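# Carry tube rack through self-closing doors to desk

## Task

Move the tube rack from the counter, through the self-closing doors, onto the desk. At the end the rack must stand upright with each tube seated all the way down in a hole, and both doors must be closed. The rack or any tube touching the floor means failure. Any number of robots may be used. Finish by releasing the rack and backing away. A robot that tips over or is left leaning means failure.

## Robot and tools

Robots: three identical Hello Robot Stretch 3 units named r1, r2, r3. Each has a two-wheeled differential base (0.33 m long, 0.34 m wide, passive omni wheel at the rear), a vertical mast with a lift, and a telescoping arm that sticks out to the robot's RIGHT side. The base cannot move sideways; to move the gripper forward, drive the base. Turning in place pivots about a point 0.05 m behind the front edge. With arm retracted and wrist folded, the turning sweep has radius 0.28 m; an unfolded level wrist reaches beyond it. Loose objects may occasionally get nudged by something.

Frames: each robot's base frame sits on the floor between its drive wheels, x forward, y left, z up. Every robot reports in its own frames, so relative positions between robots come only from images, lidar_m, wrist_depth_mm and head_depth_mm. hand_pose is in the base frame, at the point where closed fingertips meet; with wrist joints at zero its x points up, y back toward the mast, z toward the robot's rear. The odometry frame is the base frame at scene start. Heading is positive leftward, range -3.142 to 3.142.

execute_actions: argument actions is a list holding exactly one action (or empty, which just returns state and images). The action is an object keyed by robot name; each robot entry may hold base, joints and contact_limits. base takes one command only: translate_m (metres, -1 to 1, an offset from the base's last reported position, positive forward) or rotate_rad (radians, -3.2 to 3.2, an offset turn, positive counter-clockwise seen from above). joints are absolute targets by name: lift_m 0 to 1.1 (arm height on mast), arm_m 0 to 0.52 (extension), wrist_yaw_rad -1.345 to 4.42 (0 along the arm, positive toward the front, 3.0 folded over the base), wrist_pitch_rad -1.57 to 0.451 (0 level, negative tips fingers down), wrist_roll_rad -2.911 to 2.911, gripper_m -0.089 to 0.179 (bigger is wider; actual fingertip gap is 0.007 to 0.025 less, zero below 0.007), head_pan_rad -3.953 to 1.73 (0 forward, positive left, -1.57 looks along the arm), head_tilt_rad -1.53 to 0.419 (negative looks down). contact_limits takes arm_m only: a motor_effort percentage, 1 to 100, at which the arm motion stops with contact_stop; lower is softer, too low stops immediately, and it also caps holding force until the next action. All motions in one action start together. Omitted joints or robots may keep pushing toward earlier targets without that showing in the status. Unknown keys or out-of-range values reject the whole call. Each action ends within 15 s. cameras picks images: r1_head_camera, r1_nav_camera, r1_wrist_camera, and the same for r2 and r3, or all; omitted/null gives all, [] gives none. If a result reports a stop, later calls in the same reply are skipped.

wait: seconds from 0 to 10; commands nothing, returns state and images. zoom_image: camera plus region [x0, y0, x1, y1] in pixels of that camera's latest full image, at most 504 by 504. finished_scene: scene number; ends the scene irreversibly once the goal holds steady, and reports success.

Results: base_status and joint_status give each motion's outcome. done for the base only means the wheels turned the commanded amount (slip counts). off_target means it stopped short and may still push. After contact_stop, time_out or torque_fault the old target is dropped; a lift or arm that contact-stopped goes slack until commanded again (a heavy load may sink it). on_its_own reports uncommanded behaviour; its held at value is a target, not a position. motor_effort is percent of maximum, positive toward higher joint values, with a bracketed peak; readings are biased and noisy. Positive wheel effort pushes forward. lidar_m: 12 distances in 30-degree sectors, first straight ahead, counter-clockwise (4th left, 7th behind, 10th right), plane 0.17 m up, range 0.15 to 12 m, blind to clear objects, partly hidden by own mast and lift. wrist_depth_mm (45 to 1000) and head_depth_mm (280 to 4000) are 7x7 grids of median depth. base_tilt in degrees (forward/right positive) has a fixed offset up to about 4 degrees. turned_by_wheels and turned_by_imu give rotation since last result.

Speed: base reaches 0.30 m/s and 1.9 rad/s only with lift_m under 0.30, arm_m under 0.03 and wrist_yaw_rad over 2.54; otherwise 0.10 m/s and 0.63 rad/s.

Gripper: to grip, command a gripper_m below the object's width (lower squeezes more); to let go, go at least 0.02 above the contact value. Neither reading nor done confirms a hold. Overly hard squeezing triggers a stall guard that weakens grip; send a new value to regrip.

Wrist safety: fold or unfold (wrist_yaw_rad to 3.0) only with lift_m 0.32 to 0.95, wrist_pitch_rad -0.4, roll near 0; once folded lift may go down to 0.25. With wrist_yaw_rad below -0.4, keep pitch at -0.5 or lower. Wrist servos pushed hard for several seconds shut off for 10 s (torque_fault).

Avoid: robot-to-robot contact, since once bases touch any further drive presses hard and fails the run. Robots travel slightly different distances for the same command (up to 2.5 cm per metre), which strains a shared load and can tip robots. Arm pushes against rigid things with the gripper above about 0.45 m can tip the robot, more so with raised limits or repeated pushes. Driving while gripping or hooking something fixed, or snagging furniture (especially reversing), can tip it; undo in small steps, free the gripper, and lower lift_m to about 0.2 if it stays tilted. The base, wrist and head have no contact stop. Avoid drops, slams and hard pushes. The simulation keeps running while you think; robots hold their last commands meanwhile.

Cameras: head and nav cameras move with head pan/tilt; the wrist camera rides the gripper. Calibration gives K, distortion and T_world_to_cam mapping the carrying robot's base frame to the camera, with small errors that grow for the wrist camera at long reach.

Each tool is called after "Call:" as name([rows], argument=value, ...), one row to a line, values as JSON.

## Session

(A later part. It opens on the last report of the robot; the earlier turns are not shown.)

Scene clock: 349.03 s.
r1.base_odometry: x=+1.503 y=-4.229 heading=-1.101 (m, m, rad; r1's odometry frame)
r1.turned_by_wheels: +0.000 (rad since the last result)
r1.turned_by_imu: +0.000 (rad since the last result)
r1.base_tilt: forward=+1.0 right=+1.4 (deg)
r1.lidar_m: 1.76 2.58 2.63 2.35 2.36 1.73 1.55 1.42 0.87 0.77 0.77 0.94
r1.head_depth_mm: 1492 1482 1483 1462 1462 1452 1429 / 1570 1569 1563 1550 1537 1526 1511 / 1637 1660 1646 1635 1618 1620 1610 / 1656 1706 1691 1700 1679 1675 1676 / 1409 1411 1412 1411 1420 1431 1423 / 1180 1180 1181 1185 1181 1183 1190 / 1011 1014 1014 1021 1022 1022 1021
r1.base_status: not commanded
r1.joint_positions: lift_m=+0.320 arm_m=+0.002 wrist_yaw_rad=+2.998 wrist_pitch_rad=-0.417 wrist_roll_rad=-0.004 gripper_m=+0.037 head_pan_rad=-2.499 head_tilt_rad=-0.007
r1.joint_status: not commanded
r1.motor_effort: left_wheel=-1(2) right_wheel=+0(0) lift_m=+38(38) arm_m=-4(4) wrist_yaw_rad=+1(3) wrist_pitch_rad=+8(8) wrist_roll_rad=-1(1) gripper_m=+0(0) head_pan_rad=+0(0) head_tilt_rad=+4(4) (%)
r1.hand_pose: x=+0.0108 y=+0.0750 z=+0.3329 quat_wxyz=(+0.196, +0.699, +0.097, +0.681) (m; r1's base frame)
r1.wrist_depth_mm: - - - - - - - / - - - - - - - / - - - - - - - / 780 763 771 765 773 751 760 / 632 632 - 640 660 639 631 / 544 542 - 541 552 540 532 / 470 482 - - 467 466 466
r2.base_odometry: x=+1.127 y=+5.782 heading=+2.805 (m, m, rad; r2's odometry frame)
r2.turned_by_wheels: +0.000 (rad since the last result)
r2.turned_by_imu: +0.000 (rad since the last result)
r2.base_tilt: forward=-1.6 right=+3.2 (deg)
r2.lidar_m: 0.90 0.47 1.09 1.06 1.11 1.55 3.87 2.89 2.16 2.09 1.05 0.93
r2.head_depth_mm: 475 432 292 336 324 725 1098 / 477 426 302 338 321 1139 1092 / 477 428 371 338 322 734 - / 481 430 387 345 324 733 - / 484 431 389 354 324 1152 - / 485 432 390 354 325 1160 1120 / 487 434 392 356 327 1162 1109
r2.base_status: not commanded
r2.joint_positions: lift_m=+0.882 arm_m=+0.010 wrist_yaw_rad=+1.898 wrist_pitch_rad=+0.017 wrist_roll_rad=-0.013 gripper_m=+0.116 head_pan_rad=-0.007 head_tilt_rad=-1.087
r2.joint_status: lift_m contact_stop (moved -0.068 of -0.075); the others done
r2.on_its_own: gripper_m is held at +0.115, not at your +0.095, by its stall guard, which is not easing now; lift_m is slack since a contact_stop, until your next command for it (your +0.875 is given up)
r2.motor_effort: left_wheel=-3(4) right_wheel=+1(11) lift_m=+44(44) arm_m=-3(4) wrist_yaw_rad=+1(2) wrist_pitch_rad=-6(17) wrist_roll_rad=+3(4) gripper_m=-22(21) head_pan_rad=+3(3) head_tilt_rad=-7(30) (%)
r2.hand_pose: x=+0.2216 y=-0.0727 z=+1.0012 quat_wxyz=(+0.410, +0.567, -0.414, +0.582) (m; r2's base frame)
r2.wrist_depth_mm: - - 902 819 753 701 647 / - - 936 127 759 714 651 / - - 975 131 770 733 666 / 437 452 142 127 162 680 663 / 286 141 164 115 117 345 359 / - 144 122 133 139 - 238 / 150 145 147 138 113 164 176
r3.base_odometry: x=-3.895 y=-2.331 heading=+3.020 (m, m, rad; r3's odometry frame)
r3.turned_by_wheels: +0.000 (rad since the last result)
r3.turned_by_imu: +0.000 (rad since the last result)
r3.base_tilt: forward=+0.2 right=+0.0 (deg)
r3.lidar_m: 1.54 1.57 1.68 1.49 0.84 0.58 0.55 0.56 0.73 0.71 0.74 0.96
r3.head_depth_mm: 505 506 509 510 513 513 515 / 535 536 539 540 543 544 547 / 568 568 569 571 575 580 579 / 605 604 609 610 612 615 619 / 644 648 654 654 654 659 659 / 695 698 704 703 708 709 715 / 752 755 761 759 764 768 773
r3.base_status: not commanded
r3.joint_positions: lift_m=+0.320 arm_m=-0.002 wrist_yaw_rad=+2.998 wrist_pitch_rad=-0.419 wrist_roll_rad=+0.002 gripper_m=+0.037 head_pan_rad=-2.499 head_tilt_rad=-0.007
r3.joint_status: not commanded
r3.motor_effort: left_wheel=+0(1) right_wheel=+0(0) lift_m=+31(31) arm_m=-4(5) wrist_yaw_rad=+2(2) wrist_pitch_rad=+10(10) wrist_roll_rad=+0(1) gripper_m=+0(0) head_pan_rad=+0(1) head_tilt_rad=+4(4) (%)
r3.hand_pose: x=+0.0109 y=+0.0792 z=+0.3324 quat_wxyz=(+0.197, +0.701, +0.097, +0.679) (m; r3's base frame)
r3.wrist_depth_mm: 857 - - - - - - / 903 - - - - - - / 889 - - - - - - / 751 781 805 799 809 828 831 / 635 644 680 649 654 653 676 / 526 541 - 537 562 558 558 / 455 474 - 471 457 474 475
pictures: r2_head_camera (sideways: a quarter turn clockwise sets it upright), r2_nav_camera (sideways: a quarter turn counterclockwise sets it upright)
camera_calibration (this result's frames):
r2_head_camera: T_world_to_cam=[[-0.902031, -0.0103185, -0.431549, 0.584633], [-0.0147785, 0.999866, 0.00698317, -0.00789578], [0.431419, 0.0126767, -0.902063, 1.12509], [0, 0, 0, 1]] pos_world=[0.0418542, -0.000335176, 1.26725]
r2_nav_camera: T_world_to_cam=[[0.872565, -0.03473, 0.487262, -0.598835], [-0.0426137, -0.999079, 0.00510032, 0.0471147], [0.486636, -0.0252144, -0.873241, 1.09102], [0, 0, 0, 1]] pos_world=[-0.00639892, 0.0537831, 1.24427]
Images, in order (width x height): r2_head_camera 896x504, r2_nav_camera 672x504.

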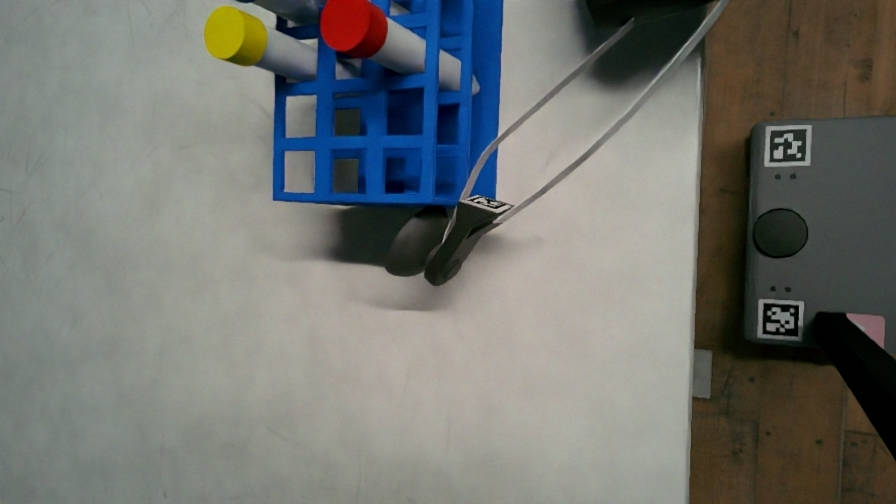

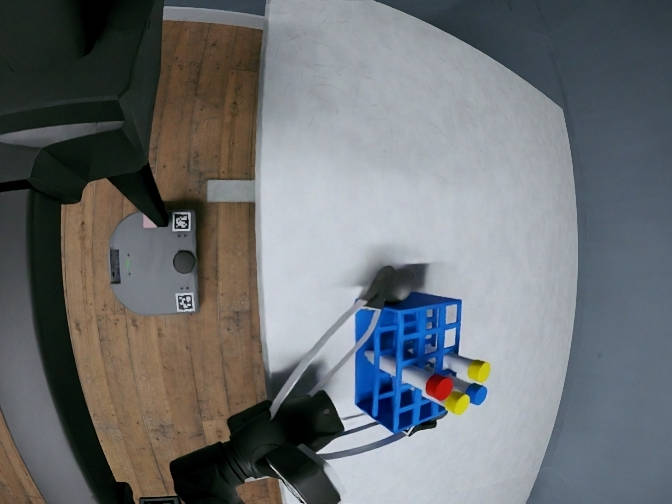

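Call:
execute_actions([
  {"r2":{"joints":{"lift_m":0.892,"gripper_m":0.179}}},
], cameras=[])

Call:
execute_actions([
  {"r2":{"joints":{"lift_m":0.98}}},
], cameras=[])

Call:
execute_actions([
  {"r2":{"base":{"translate_m":-0.3}},"r1":{"joints":{"head_pan_rad":-1.2}},"r3":{"joints":{"head_pan_rad":-1.2}}},
], cameras=["r2_wrist_camera","r1_nav_camera","r3_nav_camera"])

Scene clock: 351.03 s.
r1.base_odometry: x=+1.503 y=-4.229 heading=-1.101 (m, m, rad; r1's odometry frame)
r1.turned_by_wheels: +0.000 (rad since the last result)
r1.turned_by_imu: +0.000 (rad since the last result)
r1.base_tilt: forward=+1.0 right=+1.3 (deg)
r1.lidar_m: 1.76 2.58 2.63 2.36 2.36 1.74 1.55 1.41 0.87 0.77 0.77 0.94
r1.head_depth_mm: 1486 1490 1479 1460 1468 1451 1439 / 1570 1564 1556 1548 1542 1527 1511 / 1645 1656 1646 1632 1618 1607 1596 / 1656 1698 1688 1689 1674 1684 1686 / 1408 1409 1416 1406 1416 1428 1426 / 1179 1176 1188 1184 1184 1193 1191 / 1012 1011 1015 1021 1022 1019 1011
r1.base_status: not commanded
r1.joint_positions: lift_m=+0.320 arm_m=+0.002 wrist_yaw_rad=+2.998 wrist_pitch_rad=-0.417 wrist_roll_rad=-0.004 gripper_m=+0.037 head_pan_rad=-2.499 head_tilt_rad=-0.007
r1.joint_status: not commanded
r1.motor_effort: left_wheel=-1(2) right_wheel=+0(0) lift_m=+38(38) arm_m=-4(4) wrist_yaw_rad=+2(2) wrist_pitch_rad=+8(8) wrist_roll_rad=-1(1) gripper_m=+0(0) head_pan_rad=+0(1) head_tilt_rad=+4(4) (%)
r1.hand_pose: x=+0.0108 y=+0.0750 z=+0.3329 quat_wxyz=(+0.196, +0.699, +0.097, +0.681) (m; r1's base frame)
r1.wrist_depth_mm: - - - - - - - / - - - - - - - / - - - - - - - / 782 755 774 778 767 769 759 / 633 645 - 636 656 632 627 / 541 547 - 535 558 535 540 / 472 485 - - 463 469 467
r2.base_odometry: x=+1.127 y=+5.782 heading=+2.805 (m, m, rad; r2's odometry frame)
r2.turned_by_wheels: +0.000 (rad since the last result)
r2.turned_by_imu: +0.000 (rad since the last result)
r2.base_tilt: forward=-1.6 right=+3.2 (deg)
r2.lidar_m: 0.90 0.47 1.09 1.06 1.11 1.55 3.86 2.89 2.15 2.09 1.05 0.93
r2.head_depth_mm: 476 431 293 334 324 313 1099 / 477 425 302 337 322 1143 1094 / 479 428 371 339 322 734 - / 481 430 387 361 323 733 - / 484 430 388 354 325 1150 - / 486 433 390 354 326 1159 1129 / 487 434 391 356 326 1160 1115
r2.base_status: not commanded
r2.joint_positions: lift_m=+0.892 arm_m=+0.010 wrist_yaw_rad=+1.898 wrist_pitch_rad=-0.020 wrist_roll_rad=-0.010 gripper_m=+0.179 head_pan_rad=-0.007 head_tilt_rad=-1.087
r2.joint_status: all done
r2.motor_effort: left_wheel=-3(3) right_wheel=+1(1) lift_m=+49(50) arm_m=-4(4) wrist_yaw_rad=+1(1) wrist_pitch_rad=+7(7) wrist_roll_rad=+2(3) gripper_m=+1(89) head_pan_rad=+2(3) head_tilt_rad=-6(7) (%)
r2.hand_pose: x=+0.2208 y=-0.0730 z=+1.0013 quat_wxyz=(+0.420, +0.576, -0.403, +0.574) (m; r2's base frame)
r2.wrist_depth_mm: - - 885 819 751 683 631 / - - 933 148 748 708 662 / - - 930 122 758 721 670 / 401 418 146 125 160 562 616 / 281 138 163 113 113 323 336 / - 141 136 132 145 93 231 / 151 146 148 124 116 163 172
r3.base_odometry: x=-3.895 y=-2.331 heading=+3.020 (m, m, rad; r3's odometry frame)
r3.turned_by_wheels: +0.000 (rad since the last result)
r3.turned_by_imu: +0.001 (rad since the last result)
r3.base_tilt: forward=+0.1 right=+0.0 (deg)
r3.lidar_m: 1.54 1.57 1.68 1.49 0.84 0.58 0.55 0.56 0.72 0.71 0.74 0.96
r3.head_depth_mm: 505 506 509 510 513 512 517 / 535 535 538 540 542 543 545 / 568 570 571 572 574 577 578 / 605 606 608 610 613 616 618 / 648 647 650 652 655 661 661 / 697 699 700 703 707 709 712 / 751 751 756 762 765 771 773
r3.base_status: not commanded
r3.joint_positions: lift_m=+0.320 arm_m=-0.002 wrist_yaw_rad=+2.998 wrist_pitch_rad=-0.419 wrist_roll_rad=+0.002 gripper_m=+0.037 head_pan_rad=-2.499 head_tilt_rad=-0.007
r3.joint_status: not commanded
r3.motor_effort: left_wheel=-1(0) right_wheel=+0(0) lift_m=+31(32) arm_m=-4(5) wrist_yaw_rad=+2(2) wrist_pitch_rad=+10(10) wrist_roll_rad=+0(1) gripper_m=+0(0) head_pan_rad=-1(0) head_tilt_rad=+4(4) (%)
r3.hand_pose: x=+0.0109 y=+0.0792 z=+0.3324 quat_wxyz=(+0.197, +0.701, +0.097, +0.679) (m; r3's base frame)
r3.wrist_depth_mm: 870 - - - - - - / 886 - - - - - - / 893 - - - - - - / 759 764 813 819 822 849 839 / 632 635 673 649 661 658 668 / 529 544 - 544 552 548 560 / 464 477 - 467 455 472 474
pictures: none
No camera images: the call's "cameras" was empty. Leave "cameras" out to get every camera's image.

Scene clock: 352.67 s.
r1.base_odometry: x=+1.503 y=-4.229 heading=-1.101 (m, m, rad; r1's odometry frame)
r1.turned_by_wheels: +0.000 (rad since the last result)
r1.turned_by_imu: +0.000 (rad since the last result)
r1.base_tilt: forward=+1.0 right=+1.3 (deg)
r1.lidar_m: 1.76 2.57 2.63 2.35 2.36 1.73 1.55 1.41 0.87 0.77 0.77 0.94
r1.head_depth_mm: 1494 1486 1487 1455 1466 1458 1451 / 1577 1556 1552 1550 1529 1520 1511 / 1636 1648 1642 1626 1623 1605 1609 / 1645 1711 1695 1684 1672 1682 1682 / 1402 1395 1414 1413 1418 1418 1416 / 1178 1181 1186 1180 1189 1194 1192 / 1013 1011 1017 1014 1018 1021 1018
r1.base_status: not commanded
r1.joint_positions: lift_m=+0.320 arm_m=+0.002 wrist_yaw_rad=+2.998 wrist_pitch_rad=-0.417 wrist_roll_rad=-0.004 gripper_m=+0.037 head_pan_rad=-2.499 head_tilt_rad=-0.007
r1.joint_status: not commanded
r1.motor_effort: left_wheel=-1(2) right_wheel=+0(0) lift_m=+38(38) arm_m=-4(4) wrist_yaw_rad=+2(2) wrist_pitch_rad=+8(8) wrist_roll_rad=-1(1) gripper_m=+1(0) head_pan_rad=+0(1) head_tilt_rad=+4(4) (%)
r1.hand_pose: x=+0.0108 y=+0.0750 z=+0.3329 quat_wxyz=(+0.196, +0.699, +0.097, +0.681) (m; r1's base frame)
r1.wrist_depth_mm: - - - - - - - / - - - - - - - / - - - - - - - / 782 756 770 760 765 771 760 / 637 634 - 640 651 632 625 / 547 542 - 542 556 540 539 / 470 480 - - 466 467 467
r2.base_odometry: x=+1.127 y=+5.782 heading=+2.805 (m, m, rad; r2's odometry frame)
r2.turned_by_wheels: +0.000 (rad since the last result)
r2.turned_by_imu: +0.000 (rad since the last result)
r2.base_tilt: forward=-1.6 right=+3.2 (deg)
r2.lidar_m: 0.90 0.47 1.09 1.06 1.11 1.55 3.87 2.89 2.15 2.09 1.05 0.93
r2.head_depth_mm: 476 431 293 334 324 307 1095 / 476 425 301 337 318 1152 1098 / 479 428 375 339 323 734 - / 482 429 - 349 323 734 - / 483 431 390 353 324 1155 - / 484 432 390 355 325 1154 1116 / 487 435 391 356 326 1156 1119
r2.base_status: not commanded
r2.joint_positions: lift_m=+0.980 arm_m=+0.010 wrist_yaw_rad=+1.898 wrist_pitch_rad=-0.020 wrist_roll_rad=-0.010 gripper_m=+0.179 head_pan_rad=-0.007 head_tilt_rad=-1.087
r2.joint_status: all done
r2.motor_effort: left_wheel=-2(3) right_wheel=+1(1) lift_m=+48(51) arm_m=-4(4) wrist_yaw_rad=+1(1) wrist_pitch_rad=+6(7) wrist_roll_rad=+2(2) gripper_m=-1(0) head_pan_rad=+3(3) head_tilt_rad=-7(6) (%)
r2.hand_pose: x=+0.2208 y=-0.0730 z=+1.0893 quat_wxyz=(+0.420, +0.576, -0.403, +0.574) (m; r2's base frame)
r2.wrist_depth_mm: - - 899 801 756 695 643 / - - 947 836 765 705 657 / - - 956 864 794 722 670 / - - 825 869 807 745 687 / - 480 496 521 549 611 600 / - 348 361 172 363 380 410 / 269 275 175 142 283 302 308
r3.base_odometry: x=-3.895 y=-2.331 heading=+3.020 (m, m, rad; r3's odometry frame)
r3.turned_by_wheels: +0.000 (rad since the last result)
r3.turned_by_imu: +0.000 (rad since the last result)
r3.base_tilt: forward=+0.1 right=+0.0 (deg)
r3.lidar_m: 1.54 1.57 1.68 1.49 0.84 0.58 0.55 0.56 0.73 0.71 0.74 0.96
r3.head_depth_mm: 505 506 508 511 512 513 514 / 532 537 536 540 541 544 546 / 567 569 570 572 575 578 580 / 602 606 608 611 612 617 617 / 645 647 652 653 655 658 663 / 695 701 701 703 705 710 712 / 748 754 759 758 764 768 773
r3.base_status: not commanded
r3.joint_positions: lift_m=+0.320 arm_m=-0.002 wrist_yaw_rad=+2.998 wrist_pitch_rad=-0.419 wrist_roll_rad=+0.002 gripper_m=+0.037 head_pan_rad=-2.499 head_tilt_rad=-0.007
r3.joint_status: not commanded
r3.motor_effort: left_wheel=+0(1) right_wheel=+0(0) lift_m=+32(32) arm_m=-4(5) wrist_yaw_rad=+2(2) wrist_pitch_rad=+10(10) wrist_roll_rad=+0(1) gripper_m=+0(0) head_pan_rad=-1(0) head_tilt_rad=+4(4) (%)
r3.hand_pose: x=+0.0109 y=+0.0792 z=+0.3324 quat_wxyz=(+0.197, +0.701, +0.097, +0.679) (m; r3's base frame)
r3.wrist_depth_mm: 853 - - - - - - / 915 - - - - - - / 894 - - - - - - / 767 754 802 803 828 832 842 / 637 633 667 666 658 667 684 / 531 536 - 544 558 557 558 / 463 474 - 471 457 477 475
pictures: none
No camera images: the call's "cameras" was empty. Leave "cameras" out to get every camera's image.

Scene clock: 356.60 s.
r1.base_odometry: x=+1.503 y=-4.229 heading=-1.101 (m, m, rad; r1's odometry frame)
r1.turned_by_wheels: +0.000 (rad since the last result)
r1.turned_by_imu: -0.001 (rad since the last result)
r1.base_tilt: forward=+0.9 right=+1.3 (deg)
r1.lidar_m: 1.76 2.58 2.64 2.36 2.37 1.73 1.55 1.42 0.87 0.77 0.77 0.94
r1.head_depth_mm: 722 719 716 710 705 705 699 / 739 734 730 724 720 717 715 / 745 738 735 729 727 722 721 / 771 767 764 756 748 744 743 / 789 782 778 772 772 766 764 / 808 802 798 791 790 782 782 / 828 820 817 812 808 800 799
r1.base_status: not commanded
r1.joint_positions: lift_m=+0.320 arm_m=+0.002 wrist_yaw_rad=+2.998 wrist_pitch_rad=-0.417 wrist_roll_rad=-0.004 gripper_m=+0.037 head_pan_rad=-1.207 head_tilt_rad=-0.007
r1.joint_status: all done
r1.motor_effort: left_wheel=-2(1) right_wheel=+0(0) lift_m=+38(38) arm_m=-3(4) wrist_yaw_rad=+2(2) wrist_pitch_rad=+8(8) wrist_roll_rad=-1(1) gripper_m=+0(1) head_pan_rad=+4(47) head_tilt_rad=+5(3) (%)
r1.hand_pose: x=+0.0108 y=+0.0750 z=+0.3329 quat_wxyz=(+0.196, +0.699, +0.097, +0.681) (m; r1's base frame)
r1.wrist_depth_mm: - - - - - - - / - - - - - - - / - - - - - - - / 780 757 773 768 781 783 772 / 648 642 - 624 656 634 626 / 549 543 - 538 550 540 532 / 471 480 - - 465 468 466
r2.base_odometry: x=+1.410 y=+5.683 heading=+2.805 (m, m, rad; r2's odometry frame)
r2.turned_by_wheels: +0.000 (rad since the last result)
r2.turned_by_imu: -0.002 (rad since the last result)
r2.base_tilt: forward=-1.6 right=+3.2 (deg)
r2.lidar_m: 1.20 0.75 1.10 1.07 1.12 1.67 3.56 2.88 2.15 2.08 1.20 1.23
r2.head_depth_mm: 456 437 1536 1387 1288 1172 1103 / 453 440 1535 1382 1264 1172 1097 / 466 440 1530 1394 1278 1192 - / 480 443 - 1373 1282 1189 - / 482 445 1503 1385 1295 1191 - / 485 447 1501 1408 1295 1197 1129 / 487 447 1550 1409 1295 1196 1111
r2.base_status: done
r2.joint_positions: lift_m=+0.980 arm_m=+0.010 wrist_yaw_rad=+1.898 wrist_pitch_rad=-0.020 wrist_roll_rad=-0.010 gripper_m=+0.179 head_pan_rad=-0.007 head_tilt_rad=-1.087
r2.joint_status: not commanded
r2.motor_effort: left_wheel=-2(6) right_wheel=+2(4) lift_m=+48(48) arm_m=-4(4) wrist_yaw_rad=+1(1) wrist_pitch_rad=+7(7) wrist_roll_rad=+2(2) gripper_m=+0(1) head_pan_rad=+3(3) head_tilt_rad=-7(6) (%)
r2.hand_pose: x=+0.2208 y=-0.0730 z=+1.0893 quat_wxyz=(+0.420, +0.576, -0.403, +0.574) (m; r2's base frame)
r2.wrist_depth_mm: - - - - - 937 879 / - - - - - 952 879 / - - - - - - 924 / - - 813 888 817 984 911 / - 484 494 478 458 614 599 / - - 397 373 381 381 412 / - - - - 327 306 308
r3.base_odometry: x=-3.895 y=-2.331 heading=+3.020 (m, m, rad; r3's odometry frame)
r3.turned_by_wheels: +0.000 (rad since the last result)
r3.turned_by_imu: +0.001 (rad since the last result)
r3.base_tilt: forward=+0.1 right=+0.0 (deg)
r3.lidar_m: 1.54 1.57 1.68 1.49 0.84 0.58 0.55 0.56 0.73 0.71 0.74 0.96
r3.head_depth_mm: 639 650 658 655 654 657 654 / 672 671 672 667 665 668 670 / 691 691 692 692 692 694 696 / 711 712 714 712 714 715 716 / 734 731 736 737 735 735 739 / 756 753 757 758 761 762 761 / 782 783 782 787 786 783 791
r3.base_status: not commanded
r3.joint_positions: lift_m=+0.320 arm_m=-0.002 wrist_yaw_rad=+2.998 wrist_pitch_rad=-0.419 wrist_roll_rad=+0.002 gripper_m=+0.037 head_pan_rad=-1.207 head_tilt_rad=-0.007
r3.joint_status: all done
r3.motor_effort: left_wheel=+1(1) right_wheel=+0(0) lift_m=+32(31) arm_m=-5(4) wrist_yaw_rad=+2(2) wrist_pitch_rad=+10(10) wrist_roll_rad=-1(1) gripper_m=+0(0) head_pan_rad=+3(48) head_tilt_rad=+4(4) (%)
r3.hand_pose: x=+0.0109 y=+0.0792 z=+0.3324 quat_wxyz=(+0.197, +0.701, +0.097, +0.679) (m; r3's base frame)
r3.wrist_depth_mm: 860 - - - - - - / 910 - - - - - - / 884 - - - - - - / 756 774 805 806 820 825 852 / 642 635 679 648 654 663 668 / 524 540 - 539 554 553 560 / 460 477 - 466 458 476 475
pictures: r1_nav_camera (sideways: a quarter turn counterclockwise sets it upright), r2_wrist_camera, r3_nav_camera (sideways: a quarter turn counterclockwise sets it upright)
camera_calibration (this result's frames):
r1_nav_camera: T_world_to_cam=[[0.0443024, 0.0591111, 0.997268, -1.25951], [-0.914547, -0.399336, 0.0642975, -0.0246098], [0.402045, -0.914897, 0.0363684, -0.0958477], [0, 0, 0, 1]] pos_world=[0.0718277, -0.0230672, 1.26114]
r2_wrist_camera: T_world_to_cam=[[0.291925, -0.954594, 0.0594152, -0.205363], [-0.182376, -0.116539, -0.976298, 1.12248], [0.938892, 0.27417, -0.208116, 0.203803], [0, 0, 0, 1]] pos_world=[0.073314, -0.121103, 1.15049]
r3_nav_camera: T_world_to_cam=[[-0.015054, -0.0728763, 0.997227, -1.24945], [-0.916585, -0.397533, -0.0428879, 0.114184], [0.399556, -0.914689, -0.0608129, 0.0294218], [0, 0, 0, 1]] pos_world=[0.0740947, -0.0187517, 1.25268]
Images, in order (width x height): r1_nav_camera 672x504, r2_wrist_camera 644x364, r3_nav_camera 672x504.

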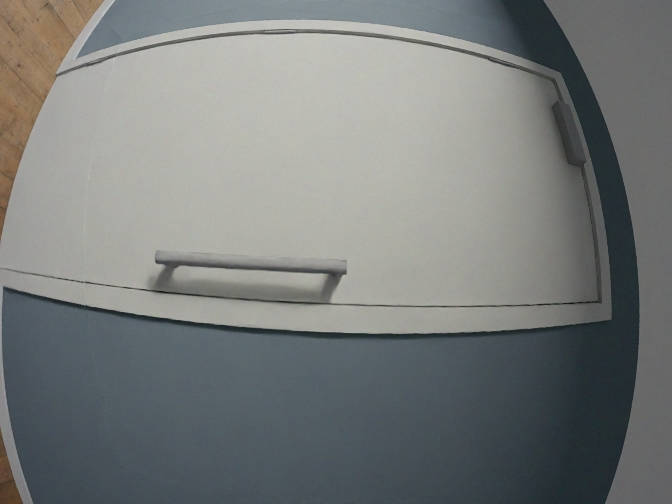

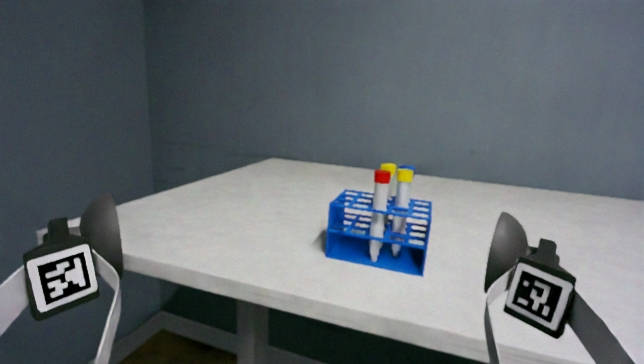

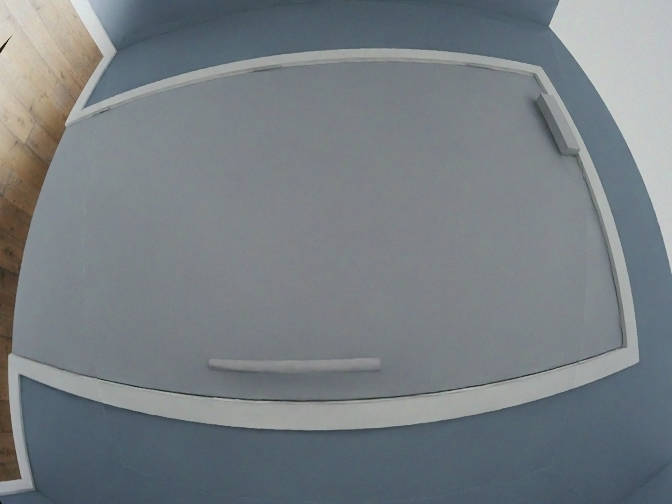

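Call:
finished_scene(scene=2)

The scene is finished: the task was done.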